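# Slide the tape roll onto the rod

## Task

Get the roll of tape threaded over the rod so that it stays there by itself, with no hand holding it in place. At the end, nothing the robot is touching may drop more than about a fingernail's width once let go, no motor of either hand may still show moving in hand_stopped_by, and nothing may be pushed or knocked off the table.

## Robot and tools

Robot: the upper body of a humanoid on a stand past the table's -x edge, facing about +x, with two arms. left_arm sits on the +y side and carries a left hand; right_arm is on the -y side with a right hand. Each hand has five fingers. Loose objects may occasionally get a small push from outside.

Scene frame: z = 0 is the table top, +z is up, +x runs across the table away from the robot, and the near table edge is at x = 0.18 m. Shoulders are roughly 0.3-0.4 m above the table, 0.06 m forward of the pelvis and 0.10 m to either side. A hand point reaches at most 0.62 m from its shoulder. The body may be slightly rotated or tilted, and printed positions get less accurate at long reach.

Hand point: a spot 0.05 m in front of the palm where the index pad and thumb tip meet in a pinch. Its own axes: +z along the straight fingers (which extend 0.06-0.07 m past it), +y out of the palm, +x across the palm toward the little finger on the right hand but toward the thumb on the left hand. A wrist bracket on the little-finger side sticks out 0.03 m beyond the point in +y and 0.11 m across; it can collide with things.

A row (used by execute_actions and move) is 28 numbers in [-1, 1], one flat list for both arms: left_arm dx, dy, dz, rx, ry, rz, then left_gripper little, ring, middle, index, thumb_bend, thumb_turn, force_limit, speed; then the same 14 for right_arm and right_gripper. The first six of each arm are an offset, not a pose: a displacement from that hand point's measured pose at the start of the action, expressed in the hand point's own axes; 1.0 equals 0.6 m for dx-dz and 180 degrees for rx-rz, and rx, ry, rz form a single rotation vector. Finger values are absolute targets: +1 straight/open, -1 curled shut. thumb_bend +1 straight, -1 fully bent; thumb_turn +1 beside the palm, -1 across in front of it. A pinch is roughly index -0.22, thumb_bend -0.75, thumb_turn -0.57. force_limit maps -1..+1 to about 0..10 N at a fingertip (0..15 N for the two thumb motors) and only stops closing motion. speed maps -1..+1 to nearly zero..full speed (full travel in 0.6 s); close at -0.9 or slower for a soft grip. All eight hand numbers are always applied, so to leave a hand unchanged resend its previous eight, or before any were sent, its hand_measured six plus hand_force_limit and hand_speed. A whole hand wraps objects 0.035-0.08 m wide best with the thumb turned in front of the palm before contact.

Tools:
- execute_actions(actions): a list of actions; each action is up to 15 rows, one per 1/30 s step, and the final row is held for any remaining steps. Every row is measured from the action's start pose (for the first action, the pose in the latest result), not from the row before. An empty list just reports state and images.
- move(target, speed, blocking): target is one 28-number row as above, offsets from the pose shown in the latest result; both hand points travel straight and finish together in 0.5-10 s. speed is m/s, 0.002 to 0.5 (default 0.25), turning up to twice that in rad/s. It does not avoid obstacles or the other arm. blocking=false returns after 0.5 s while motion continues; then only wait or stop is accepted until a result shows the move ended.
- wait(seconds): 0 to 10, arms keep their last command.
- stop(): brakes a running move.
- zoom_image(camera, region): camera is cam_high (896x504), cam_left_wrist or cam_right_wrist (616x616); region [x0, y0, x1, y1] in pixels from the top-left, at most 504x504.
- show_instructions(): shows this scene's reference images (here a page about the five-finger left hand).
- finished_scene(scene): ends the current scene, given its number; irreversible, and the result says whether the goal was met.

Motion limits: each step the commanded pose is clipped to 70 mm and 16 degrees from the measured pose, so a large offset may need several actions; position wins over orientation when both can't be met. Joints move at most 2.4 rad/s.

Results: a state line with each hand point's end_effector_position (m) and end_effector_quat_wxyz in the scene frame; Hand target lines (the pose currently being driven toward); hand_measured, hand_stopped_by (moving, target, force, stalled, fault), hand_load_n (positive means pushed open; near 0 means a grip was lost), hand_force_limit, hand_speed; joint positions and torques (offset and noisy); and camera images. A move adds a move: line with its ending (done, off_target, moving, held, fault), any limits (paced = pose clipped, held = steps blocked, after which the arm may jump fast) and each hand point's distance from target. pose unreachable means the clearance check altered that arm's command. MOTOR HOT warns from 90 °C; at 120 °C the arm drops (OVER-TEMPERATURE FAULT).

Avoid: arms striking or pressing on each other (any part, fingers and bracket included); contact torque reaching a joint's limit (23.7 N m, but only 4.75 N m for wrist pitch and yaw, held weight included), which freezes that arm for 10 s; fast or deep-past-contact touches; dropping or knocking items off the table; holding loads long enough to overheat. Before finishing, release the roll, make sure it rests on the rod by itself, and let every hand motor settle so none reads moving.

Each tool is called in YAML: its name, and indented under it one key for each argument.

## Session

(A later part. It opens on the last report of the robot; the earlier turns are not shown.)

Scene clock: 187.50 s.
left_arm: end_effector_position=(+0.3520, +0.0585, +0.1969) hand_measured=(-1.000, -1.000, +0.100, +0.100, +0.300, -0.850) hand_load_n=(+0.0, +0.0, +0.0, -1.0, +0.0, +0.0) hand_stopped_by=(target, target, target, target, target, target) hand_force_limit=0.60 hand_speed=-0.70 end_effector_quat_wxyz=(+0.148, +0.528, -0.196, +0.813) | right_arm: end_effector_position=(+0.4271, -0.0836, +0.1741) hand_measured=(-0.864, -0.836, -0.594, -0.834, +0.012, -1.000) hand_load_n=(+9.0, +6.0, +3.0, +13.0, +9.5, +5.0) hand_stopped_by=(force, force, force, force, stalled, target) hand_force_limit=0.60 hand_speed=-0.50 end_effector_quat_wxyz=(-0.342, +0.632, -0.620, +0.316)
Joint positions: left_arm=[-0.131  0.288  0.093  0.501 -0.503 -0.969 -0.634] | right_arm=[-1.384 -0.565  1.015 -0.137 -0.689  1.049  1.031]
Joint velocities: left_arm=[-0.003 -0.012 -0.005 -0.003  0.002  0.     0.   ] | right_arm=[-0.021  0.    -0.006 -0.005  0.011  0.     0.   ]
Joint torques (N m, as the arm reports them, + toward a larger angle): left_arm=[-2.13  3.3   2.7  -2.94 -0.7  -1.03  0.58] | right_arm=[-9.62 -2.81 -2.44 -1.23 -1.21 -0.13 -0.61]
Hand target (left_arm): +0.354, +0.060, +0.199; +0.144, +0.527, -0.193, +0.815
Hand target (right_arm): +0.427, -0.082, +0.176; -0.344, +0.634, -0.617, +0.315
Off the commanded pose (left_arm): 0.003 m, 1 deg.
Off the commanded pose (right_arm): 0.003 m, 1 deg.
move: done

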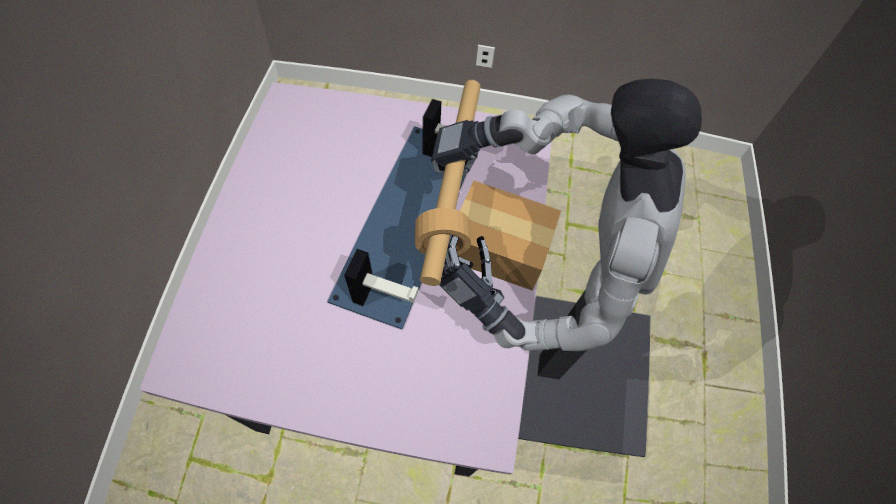

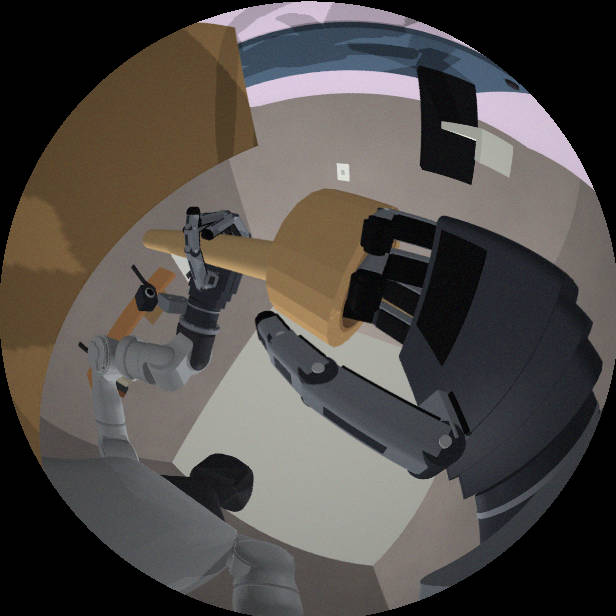

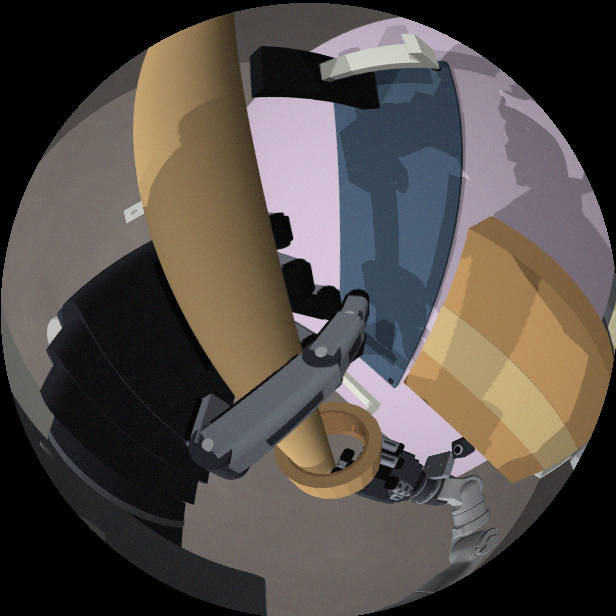

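move:
  target: [-0.016,0,-0.004,0,0,0,-1,-1,0.1,0.1,0.3,-0.85,0.6,-0.7,0,-0.02,-0.014,0,0,0,-1,-1,-1,-1,0,-1,0.6,-0.5]
  speed: 0.05

move:
  target: [0.003,-0.075,-0.042,0,0,0,-1,-1,0.1,0.1,0.3,-0.85,0.6,-0.7,0,-0.004,-0.003,0,0,0,-1,-1,-1,-1,0,-1,0.6,-0.5]
  speed: 0.08

Scene clock: 198.83 s.
left_arm: end_effector_position=(+0.3539, +0.0587, +0.1880) hand_measured=(-1.000, -1.000, +0.100, +0.100, +0.300, -0.850) hand_load_n=(+0.0, +0.0, +0.0, +0.0, +0.0, +0.0) hand_stopped_by=(target, target, target, target, target, target) hand_force_limit=0.60 hand_speed=-0.70 end_effector_quat_wxyz=(+0.148, +0.527, -0.198, +0.813) | right_arm: end_effector_position=(+0.4242, -0.0849, +0.1809) hand_measured=(-0.864, -0.836, -0.594, -0.834, +0.012, -1.000) hand_load_n=(+8.5, +6.0, +3.0, +13.0, +9.5, +5.0) hand_stopped_by=(force, force, force, force, stalled, target) hand_force_limit=0.60 hand_speed=-0.50 end_effector_quat_wxyz=(-0.333, +0.637, -0.622, +0.312)
Joint positions: left_arm=[-0.181  0.276  0.097  0.623 -0.534 -1.039 -0.694] | right_arm=[-1.42  -0.574  1.015 -0.137 -0.689  1.049  1.087]
Joint velocities: left_arm=[-0.014  0.     0.006 -0.002 -0.008 -0.013 -0.011] | right_arm=[ 0.003  0.014  0.006  0.006 -0.005  0.     0.011]
Joint torques (N m, as the arm reports them, + toward a larger angle): left_arm=[-1.61  3.13  2.13 -2.17 -0.67 -0.91  0.19] | right_arm=[-10.92  -2.49  -3.81  -0.98  -1.08   0.1   -0.99]
Hand target (left_arm): +0.354, +0.059, +0.187; +0.148, +0.528, -0.196, +0.813
Hand target (right_arm): +0.427, -0.084, +0.189; -0.342, +0.632, -0.620, +0.316
Off the commanded pose (left_arm): 0.001 m, 0 deg.
Off the commanded pose (right_arm): 0.008 m, 1 deg.
move: off_target (right_arm)

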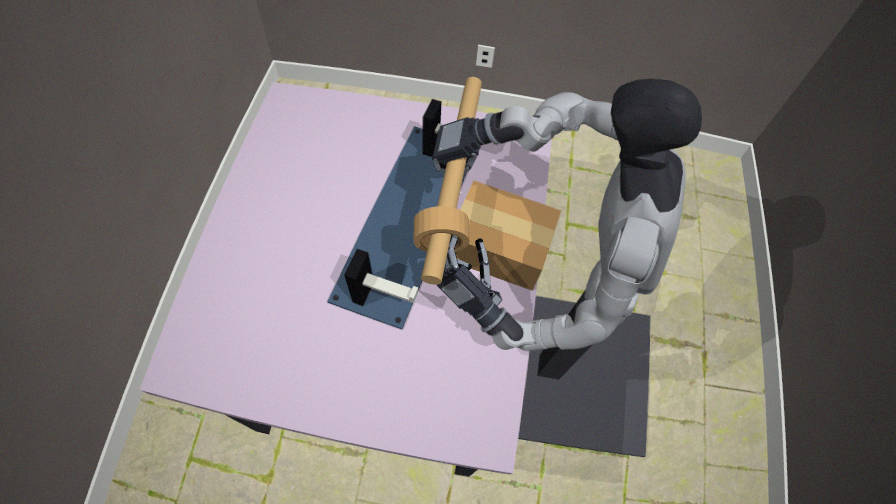

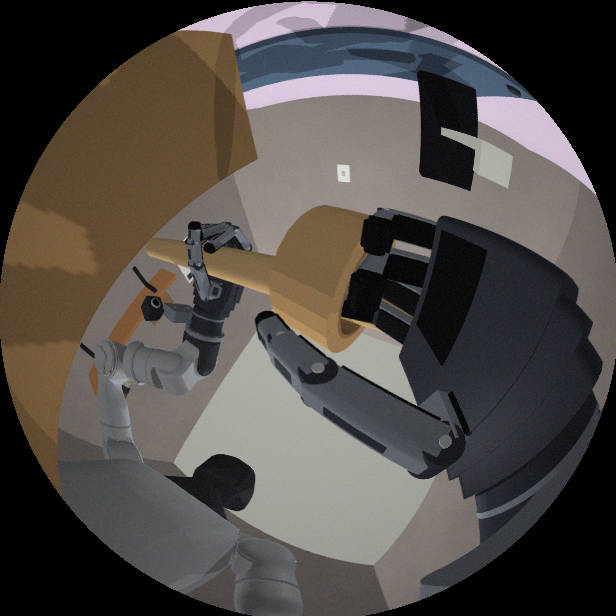

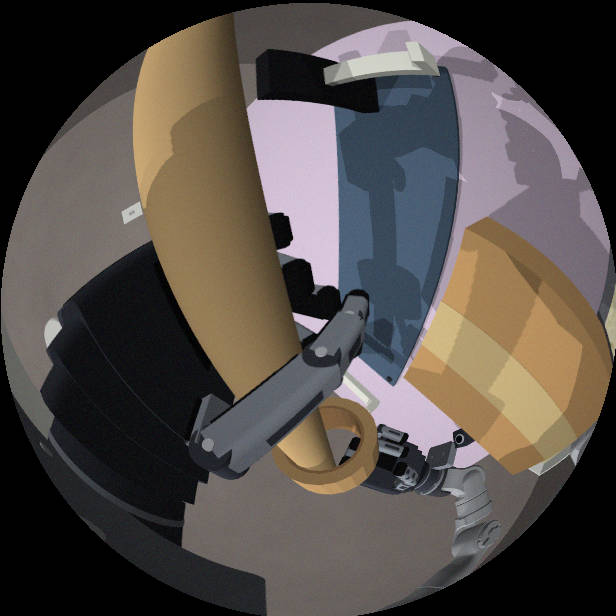

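Scene clock: 199.87 s.
left_arm: end_effector_position=(+0.3516, +0.1097, +0.1872) hand_measured=(-1.000, -1.000, +0.100, +0.100, +0.300, -0.850) hand_load_n=(+0.0, +0.0, +0.0, +0.0, +0.0, +0.0) hand_stopped_by=(target, target, target, target, target, target) hand_force_limit=0.60 hand_speed=-0.70 end_effector_quat_wxyz=(+0.151, +0.528, -0.200, +0.812) | right_arm: end_effector_position=(+0.4213, -0.0852, +0.1774) hand_measured=(-0.864, -0.836, -0.594, -0.834, +0.012, -1.000) hand_load_n=(+8.5, +6.0, +3.0, +13.0, +9.5, +5.0) hand_stopped_by=(force, force, force, force, stalled, target) hand_force_limit=0.60 hand_speed=-0.50 end_effector_quat_wxyz=(-0.326, +0.641, -0.623, +0.308)
Joint positions: left_arm=[-0.23   0.374  0.184  0.813 -0.853 -1.051 -1.058] | right_arm=[-1.419 -0.574  1.02  -0.136 -0.689  1.048  1.101]
Joint velocities: left_arm=[ 0.     0.     0.011  0.012  0.     0.    -0.01 ] | right_arm=[-0.006 -0.003 -0.006  0.005  0.002  0.     0.   ]
Joint torques (N m, as the arm reports them, + toward a larger angle): left_arm=[-1.59  4.36  2.25 -2.09 -0.27 -0.75  0.18] | right_arm=[-10.95  -2.83  -3.5   -0.98  -1.2    0.04  -0.92]
Hand target (left_arm): +0.352, +0.111, +0.188; +0.150, +0.527, -0.197, +0.813
Hand target (right_arm): +0.424, -0.085, +0.184; -0.333, +0.637, -0.622, +0.312
Off the commanded pose (left_arm): 0.002 m, 0 deg.
Off the commanded pose (right_arm): 0.007 m, 1 deg.
move: off_target (right_arm)

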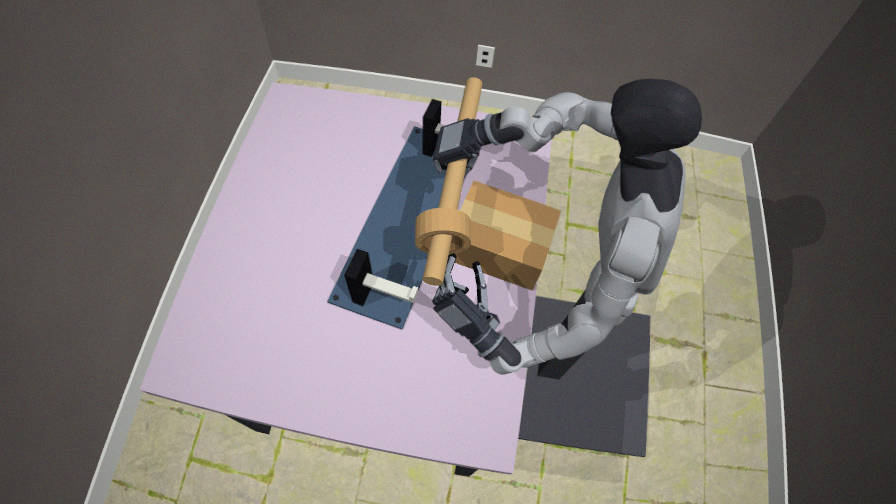

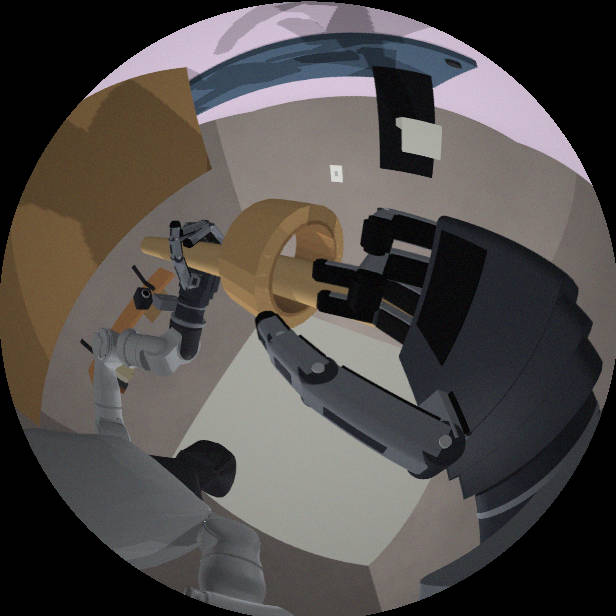

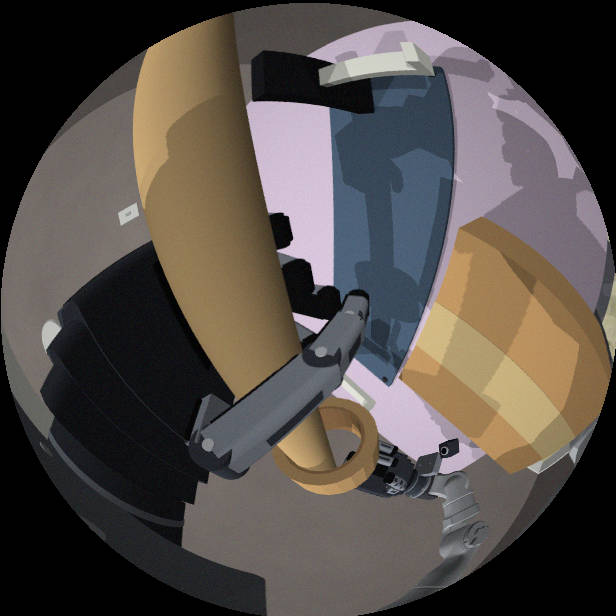

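move:
  target: [0.05,-0.05,-0.13,0,-0.1,-0.056,-1,-1,0.1,0.1,0.3,-0.85,0.6,-0.7,0.004,-0.023,0.101,0.015,0.033,0.039,-1,-1,-1,-1,0,-1,0.6,-0.5]
  speed: 0.15

Scene clock: 210.03 s.
left_arm: end_effector_position=(+0.2886, +0.1748, +0.1884) hand_measured=(-1.000, -1.000, +0.100, +0.100, +0.300, -0.850) hand_load_n=(+0.0, +0.0, +0.0, +0.0, +0.0, +0.0) hand_stopped_by=(target, target, target, target, target, target) hand_force_limit=0.60 hand_speed=-0.70 end_effector_quat_wxyz=(+0.186, +0.665, -0.169, +0.703) | right_arm: end_effector_position=(+0.4753, -0.0889, +0.1462) hand_measured=(-0.864, -0.836, -0.594, -0.834, +0.012, -1.000) hand_load_n=(+8.5, +6.0, +3.0, +13.0, +9.5, +5.0) hand_stopped_by=(force, force, force, force, stalled, target) hand_force_limit=0.60 hand_speed=-0.50 end_effector_quat_wxyz=(-0.317, +0.579, -0.672, +0.336)
Joint positions: left_arm=[ 0.373  0.612  0.234  0.274 -1.003 -0.639 -0.947] | right_arm=[-1.405 -0.327  0.96   0.351 -0.667  0.96   0.84 ]
Joint velocities: left_arm=[ 0.     0.    -0.023  0.008 -0.029  0.004  0.   ] | right_arm=[-0.014  0.012 -0.015  0.014  0.008 -0.011  0.   ]
Joint torques (N m, as the arm reports them, + toward a larger angle): left_arm=[ 0.89  5.25  3.83 -2.18 -0.63 -0.68  0.06] | right_arm=[-12.31  -2.05  -2.52  -1.21  -0.95   0.03  -1.19]
Hand target (left_arm): +0.289, +0.175, +0.190; +0.187, +0.664, -0.168, +0.704
Hand target (right_arm): +0.478, -0.086, +0.153; +0.327, -0.576, +0.669, -0.338
Off the commanded pose (left_arm): 0.004 m, 1 deg.
Off the commanded pose (right_arm): 0.008 m, 1 deg.
MOTOR HOT: a motor of the right arm reached 90 °C. Now the hottest motor of the right arm, joint 1 (shoulder pitch), reports 92 °C. The temperature limit of the motors' drives, at which the controller stops that arm, is 120 °C. To cool a motor, set the load down, stop pushing, or move to a pose that needs little force.
move: off_target (left_arm, right_arm)

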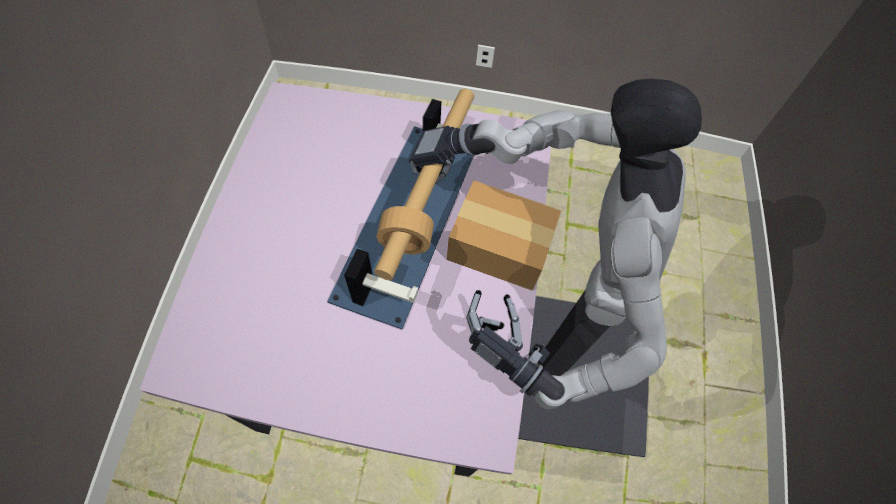

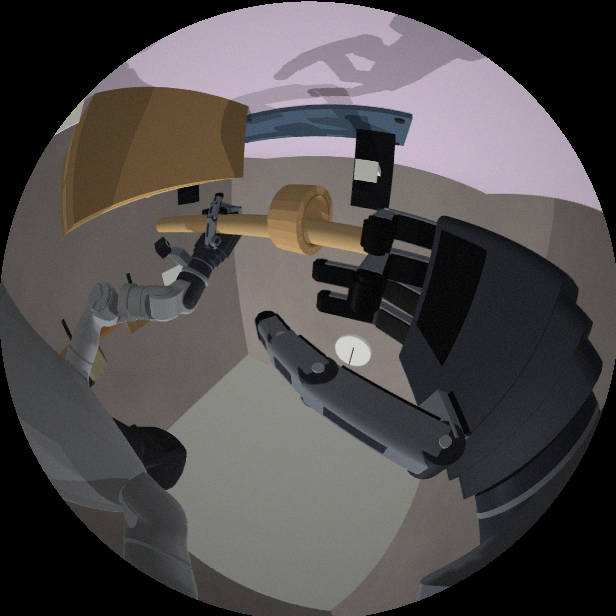

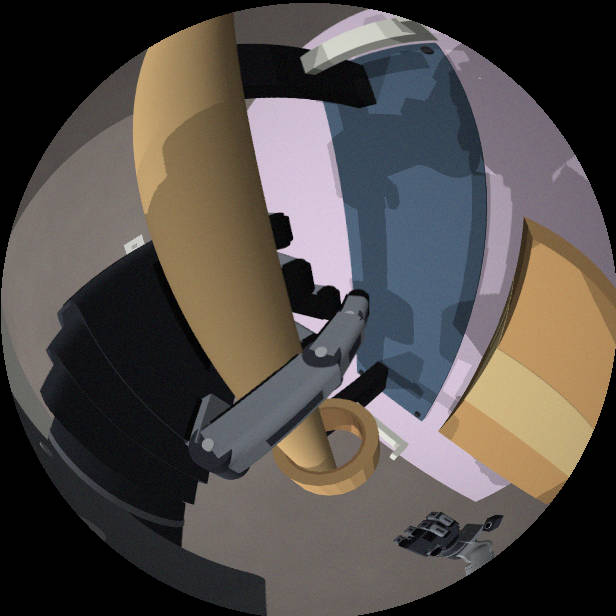

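move:
  target: [0,0,0,0,0,0,-1,-1,0.1,0.1,0.3,-0.85,0.6,-0.7,-0.01,0.098,0.075,0.007,0,0,-1,-1,-1,-1,0,-1,0.6,-0.5]
  speed: 0.06

Scene clock: 222.20 s.
left_arm: end_effector_position=(+0.2886, +0.1748, +0.1884) hand_measured=(-1.000, -1.000, +0.100, +0.100, +0.300, -0.850) hand_load_n=(+0.0, +0.0, +0.0, +0.0, +0.0, +0.0) hand_stopped_by=(target, target, target, target, target, target) hand_force_limit=0.60 hand_speed=-0.70 end_effector_quat_wxyz=(+0.186, +0.666, -0.169, +0.703) | right_arm: end_effector_position=(+0.4761, -0.0858, +0.0670) hand_measured=(-0.864, -0.836, -0.594, -0.834, +0.012, -1.000) hand_load_n=(+8.5, +6.0, +3.0, +13.0, +9.5, +5.0) hand_stopped_by=(force, force, force, force, stalled, target) hand_force_limit=0.60 hand_speed=-0.50 end_effector_quat_wxyz=(-0.314, +0.576, -0.671, +0.344)
Joint positions: left_arm=[ 0.373  0.612  0.234  0.274 -1.003 -0.639 -0.947] | right_arm=[-1.223 -0.18   0.929  0.602 -0.655  0.827  0.518]
Joint velocities: left_arm=[-0.012 -0.003 -0.005  0.002  0.012  0.     0.   ] | right_arm=[ 0.    -0.015  0.006  0.008  0.    -0.003  0.   ]
Joint torques (N m, as the arm reports them, + toward a larger angle): left_arm=[ 1.03  4.98  3.7  -1.87 -0.55 -0.75  0.2 ] | right_arm=[-12.18  -1.44  -1.78  -1.55  -1.07  -0.08  -1.07]
Hand target (left_arm): +0.289, +0.175, +0.188; +0.186, +0.665, -0.169, +0.703
Hand target (right_arm): +0.480, -0.082, +0.074; +0.324, -0.574, +0.668, -0.345
Off the commanded pose (left_arm): 0.000 m, 0 deg.
Off the commanded pose (right_arm): 0.008 m, 1 deg.
MOTOR HOT: still on. Now the hottest motor of the right arm, joint 1 (shoulder pitch), reports 99 °C; a drive's own limit is 120 °C.
move: off_target (right_arm)

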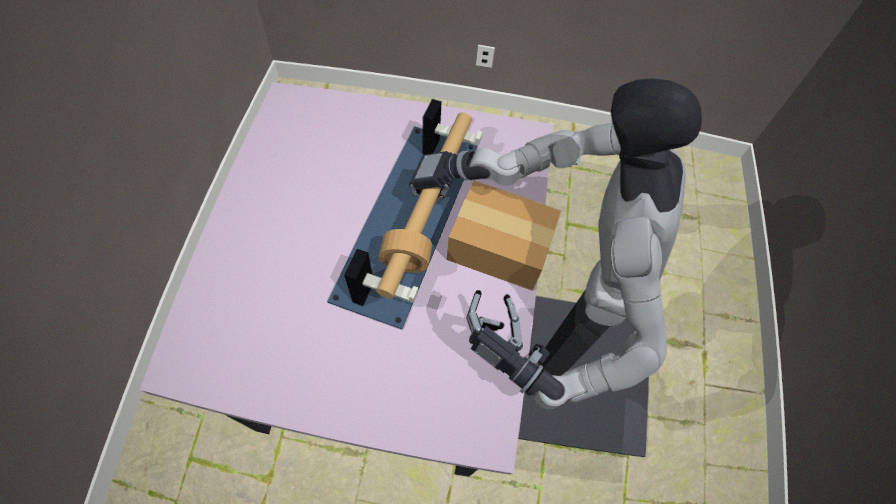

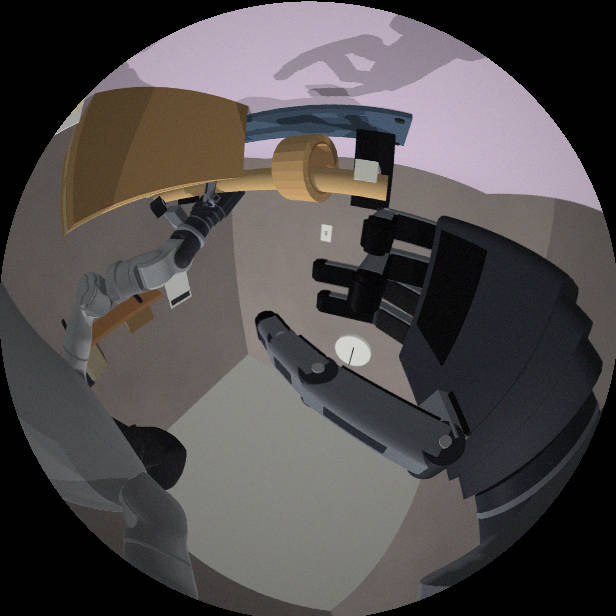

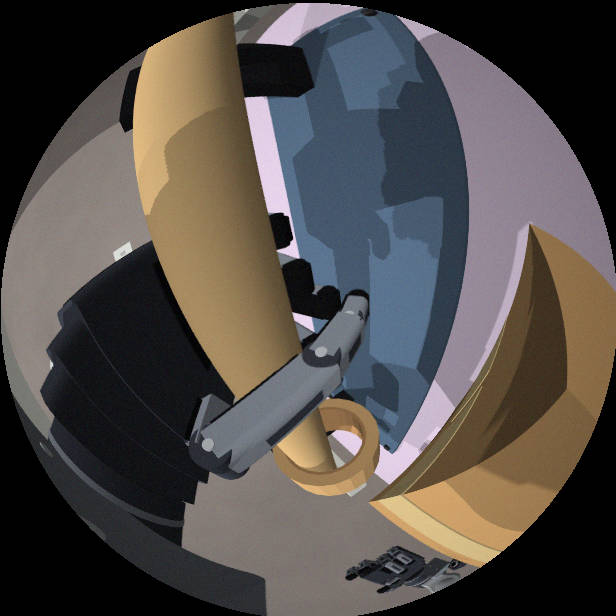

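move:
  target: [0,0,0,0,0,0,-1,-1,0.1,0.1,0.3,-0.85,0.6,-0.7,0,0.003,0.004,0,0,0,-1,-1,-1,-1,0,-1,0.6,-0.5]
  speed: 0.02

move:
  target: [0,0,0,0,0,0,-1,-1,0.1,0.1,0.3,-0.85,0.6,-0.7,0,0,0,0,0,0,0.45,0.45,0.45,0.45,0.6,-1,0.6,-0.3]

move:
  target: [0,0,0,0,0,0,-1,-1,0.1,0.1,0.3,-0.85,0.6,-0.7,0,-0.13,-0.115,0,0,0,0.45,0.45,0.45,0.45,0.6,-1,0.6,-0.3]
  speed: 0.12

Scene clock: 230.57 s.
left_arm: end_effector_position=(+0.2886, +0.1748, +0.1884) hand_measured=(-1.000, -1.000, +0.100, +0.100, +0.300, -0.850) hand_load_n=(+0.0, +0.0, +0.0, +0.0, +0.0, +0.0) hand_stopped_by=(target, target, target, target, target, target) hand_force_limit=0.60 hand_speed=-0.70 end_effector_quat_wxyz=(+0.186, +0.666, -0.169, +0.703) | right_arm: end_effector_position=(+0.4772, -0.0857, +0.0653) hand_measured=(-0.864, -0.836, -0.594, -0.834, +0.012, -1.000) hand_load_n=(+9.5, +6.0, +3.0, +12.0, +9.5, +4.5) hand_stopped_by=(force, force, force, force, stalled, target) hand_force_limit=0.60 hand_speed=-0.50 end_effector_quat_wxyz=(-0.315, +0.576, -0.672, +0.344)
Joint positions: left_arm=[ 0.373  0.612  0.234  0.274 -1.003 -0.639 -0.947] | right_arm=[-1.222 -0.173  0.922  0.622 -0.651  0.813  0.504]
Joint velocities: left_arm=[0.    0.    0.011 0.002 0.    0.    0.   ] | right_arm=[ 0.     0.009  0.011  0.    -0.011  0.     0.   ]
Joint torques (N m, as the arm reports them, + toward a larger angle): left_arm=[ 1.02  5.03  3.59 -1.94 -0.36 -0.76  0.15] | right_arm=[-9.42 -1.13 -0.41 -1.16 -0.85 -0.04 -0.75]
Hand target (left_arm): +0.289, +0.175, +0.188; +0.186, +0.666, -0.169, +0.703
Hand target (right_arm): +0.477, -0.086, +0.064; +0.314, -0.576, +0.671, -0.344
Off the commanded pose (left_arm): 0.000 m, 0 deg.
Off the commanded pose (right_arm): 0.001 m, 0 deg.
MOTOR HOT: still on. Now the hottest motor of the right arm, joint 1 (shoulder pitch), reports 101 °C; a drive's own limit is 120 °C.
move: done

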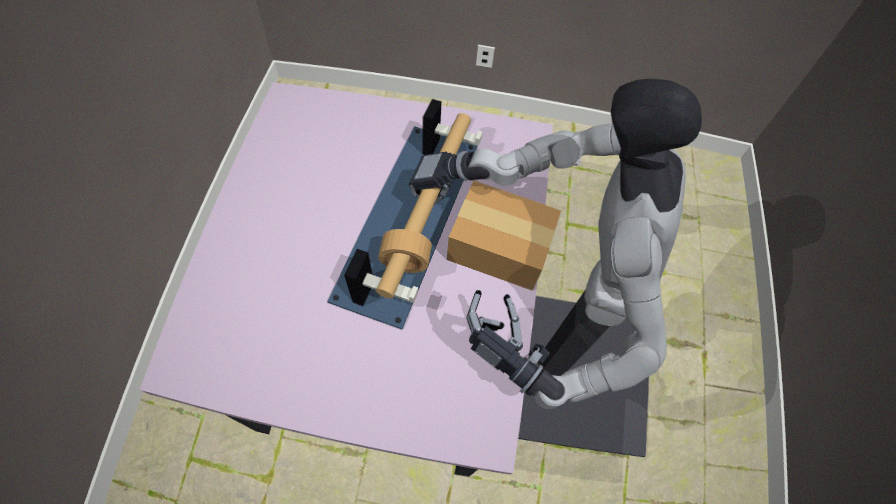

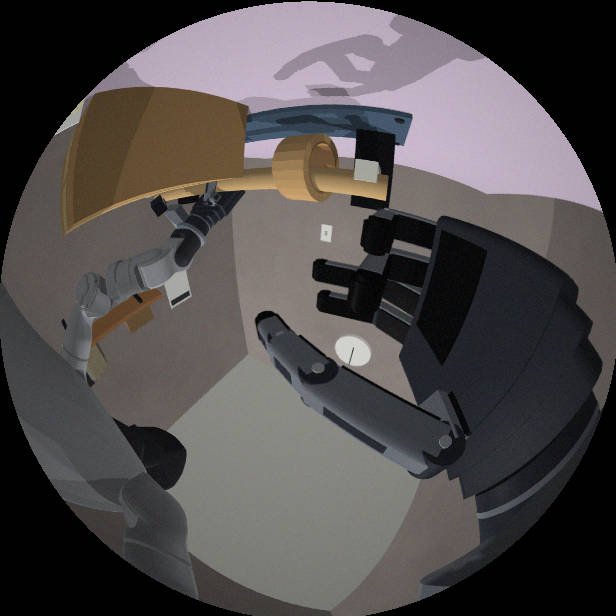

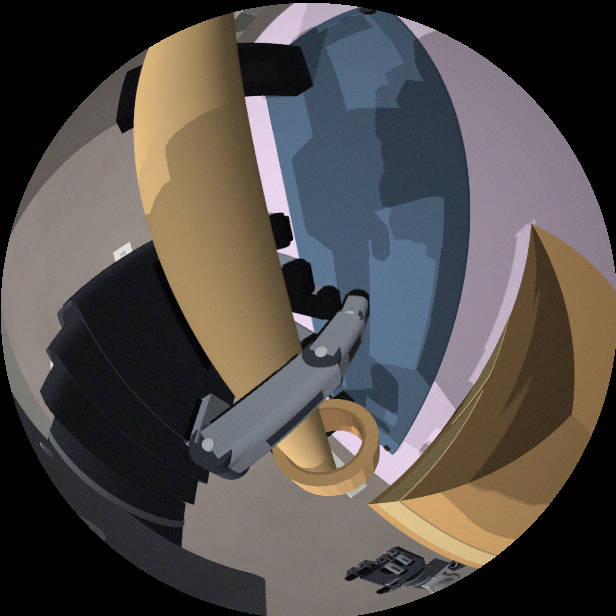

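Scene clock: 231.97 s.
left_arm: end_effector_position=(+0.2886, +0.1748, +0.1884) hand_measured=(-1.000, -1.000, +0.100, +0.100, +0.300, -0.850) hand_load_n=(+0.0, +0.0, +0.0, +0.0, +0.0, +0.0) hand_stopped_by=(target, target, target, target, target, target) hand_force_limit=0.60 hand_speed=-0.70 end_effector_quat_wxyz=(+0.186, +0.666, -0.169, +0.703) | right_arm: end_effector_position=(+0.4779, -0.0853, +0.0667) hand_measured=(+0.450, +0.450, +0.450, +0.450, +0.600, -1.000) hand_load_n=(+0.0, +0.0, +0.0, +0.0, +0.0, +0.0) hand_stopped_by=(target, target, target, target, target, target) hand_force_limit=0.60 hand_speed=-0.30 end_effector_quat_wxyz=(-0.317, +0.575, -0.671, +0.344)
Joint positions: left_arm=[ 0.373  0.612  0.234  0.274 -1.003 -0.639 -0.947] | right_arm=[-1.225 -0.173  0.922  0.621 -0.651  0.813  0.503]
Joint velocities: left_arm=[ 0.008  0.    -0.014  0.002 -0.012  0.     0.   ] | right_arm=[0.003 0.006 0.002 0.009 0.005 0.    0.   ]
Joint torques (N m, as the arm reports them, + toward a larger angle): left_arm=[ 1.2   5.04  3.49 -1.74 -0.42 -0.77  0.19] | right_arm=[-9.23 -1.41 -0.43 -1.17 -0.92 -0.04 -0.69]
Hand target (left_arm): +0.289, +0.175, +0.188; +0.186, +0.666, -0.169, +0.703
Hand target (right_arm): +0.477, -0.086, +0.065; +0.315, -0.576, +0.672, -0.344
Off the commanded pose (left_arm): 0.000 m, 0 deg.
Off the commanded pose (right_arm): 0.002 m, 0 deg.
MOTOR HOT: still on. Now the hottest motor of the right arm, joint 1 (shoulder pitch), reports 100 °C; a drive's own limit is 120 °C.
move: done

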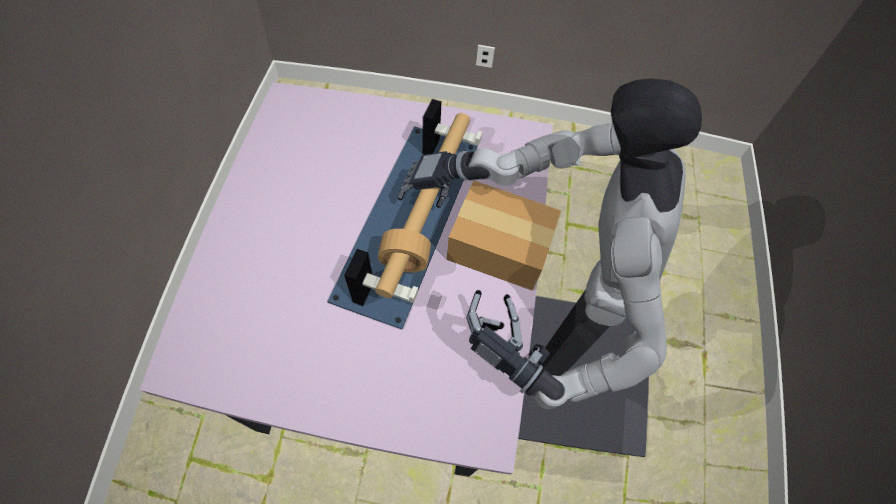

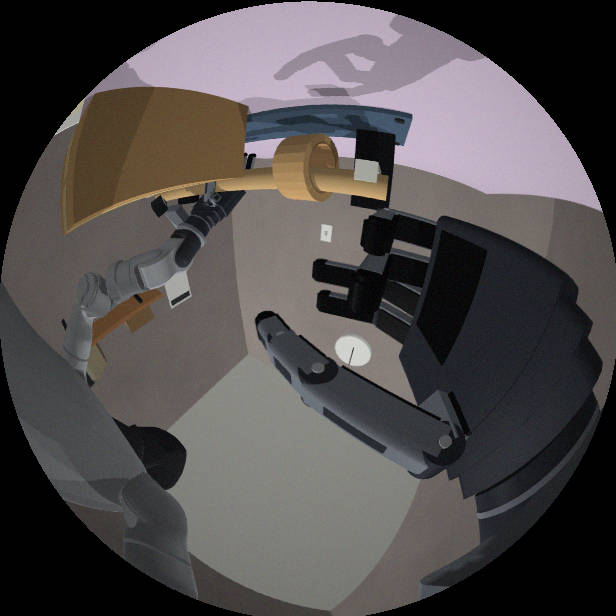

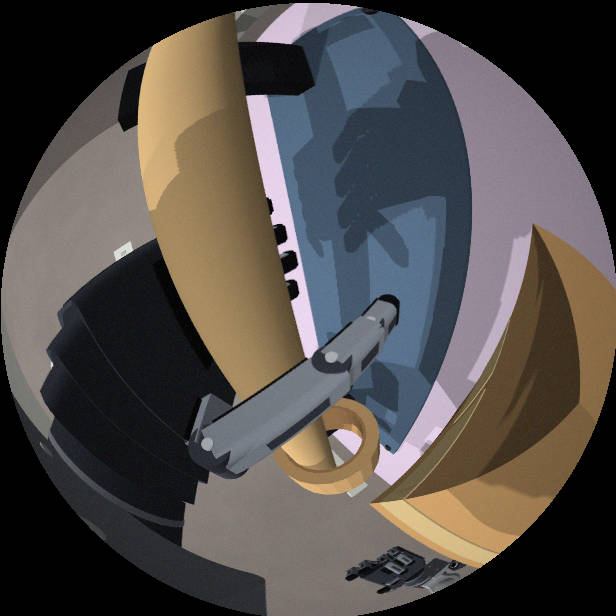

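Scene clock: 233.27 s.
left_arm: end_effector_position=(+0.2886, +0.1748, +0.1884) hand_measured=(-1.000, -1.000, +0.100, +0.100, +0.300, -0.850) hand_load_n=(+0.0, +0.0, +0.0, +0.0, +0.0, +0.0) hand_stopped_by=(target, target, target, target, target, target) hand_force_limit=0.60 hand_speed=-0.70 end_effector_quat_wxyz=(+0.186, +0.666, -0.169, +0.703) | right_arm: end_effector_position=(+0.4647, -0.0843, +0.1690) hand_measured=(+0.450, +0.450, +0.450, +0.450, +0.600, -1.000) hand_load_n=(+0.0, +0.0, +0.0, +0.0, +0.0, +0.0) hand_stopped_by=(target, target, target, target, target, target) hand_force_limit=0.60 hand_speed=-0.30 end_effector_quat_wxyz=(-0.318, +0.578, -0.670, +0.342)
Joint positions: left_arm=[ 0.373  0.612  0.234  0.274 -1.003 -0.639 -0.947] | right_arm=[-1.455 -0.361  1.002  0.224 -0.716  1.07   0.964]
Joint velocities: left_arm=[ 0.015 -0.005 -0.008  0.    -0.002  0.     0.   ] | right_arm=[-0.002 -0.006 -0.009  0.005 -0.003  0.     0.   ]
Joint torques (N m, as the arm reports them, + toward a larger angle): left_arm=[ 1.11  4.86  3.63 -1.81 -0.64 -0.82  0.15] | right_arm=[-9.71 -2.32 -1.63 -1.13 -0.72  0.06 -0.58]
Hand target (left_arm): +0.289, +0.175, +0.188; +0.186, +0.666, -0.169, +0.703
Hand target (right_arm): +0.464, -0.085, +0.168; +0.316, -0.578, +0.670, -0.342
Off the commanded pose (left_arm): 0.000 m, 0 deg.
Off the commanded pose (right_arm): 0.002 m, 0 deg.
MOTOR HOT: still on. Now the hottest motor of the right arm, joint 1 (shoulder pitch), reports 99 °C; a drive's own limit is 120 °C.
move: done

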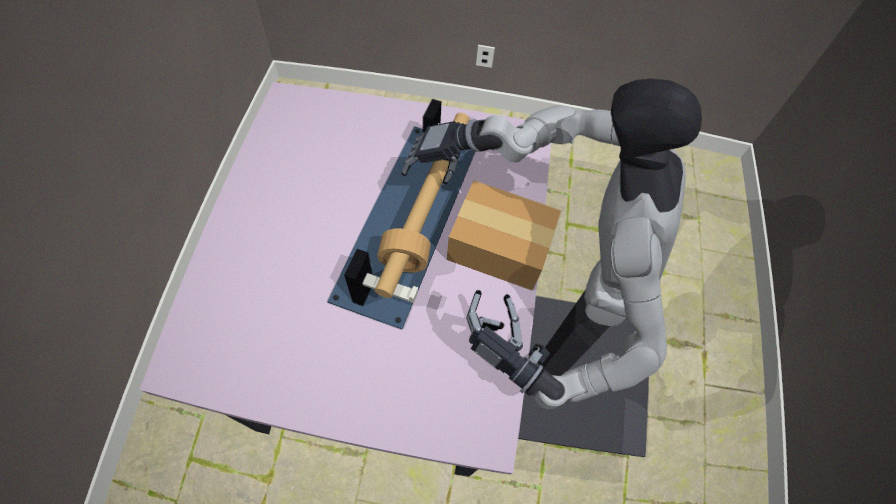

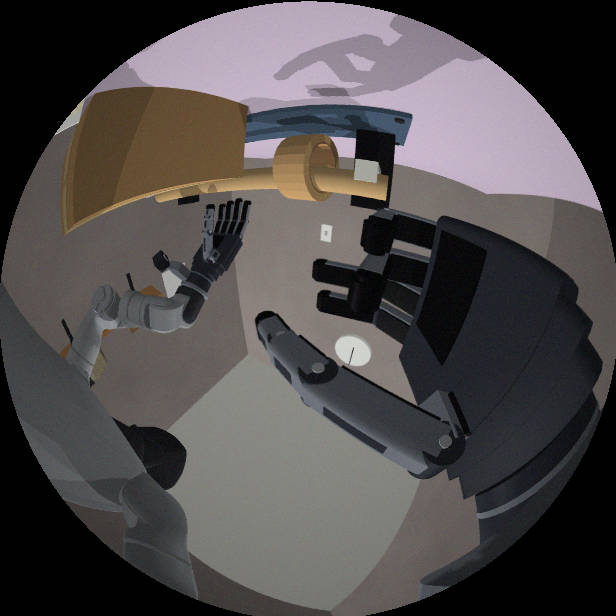

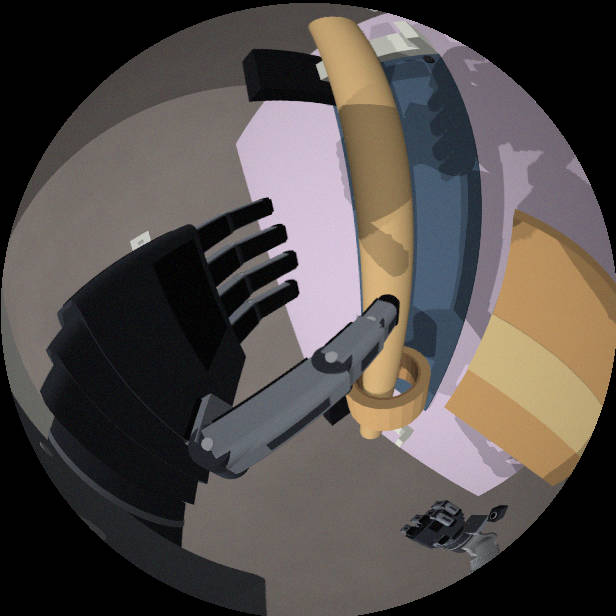

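finished_scene:
  scene: 2

The scene is finished: the task was done.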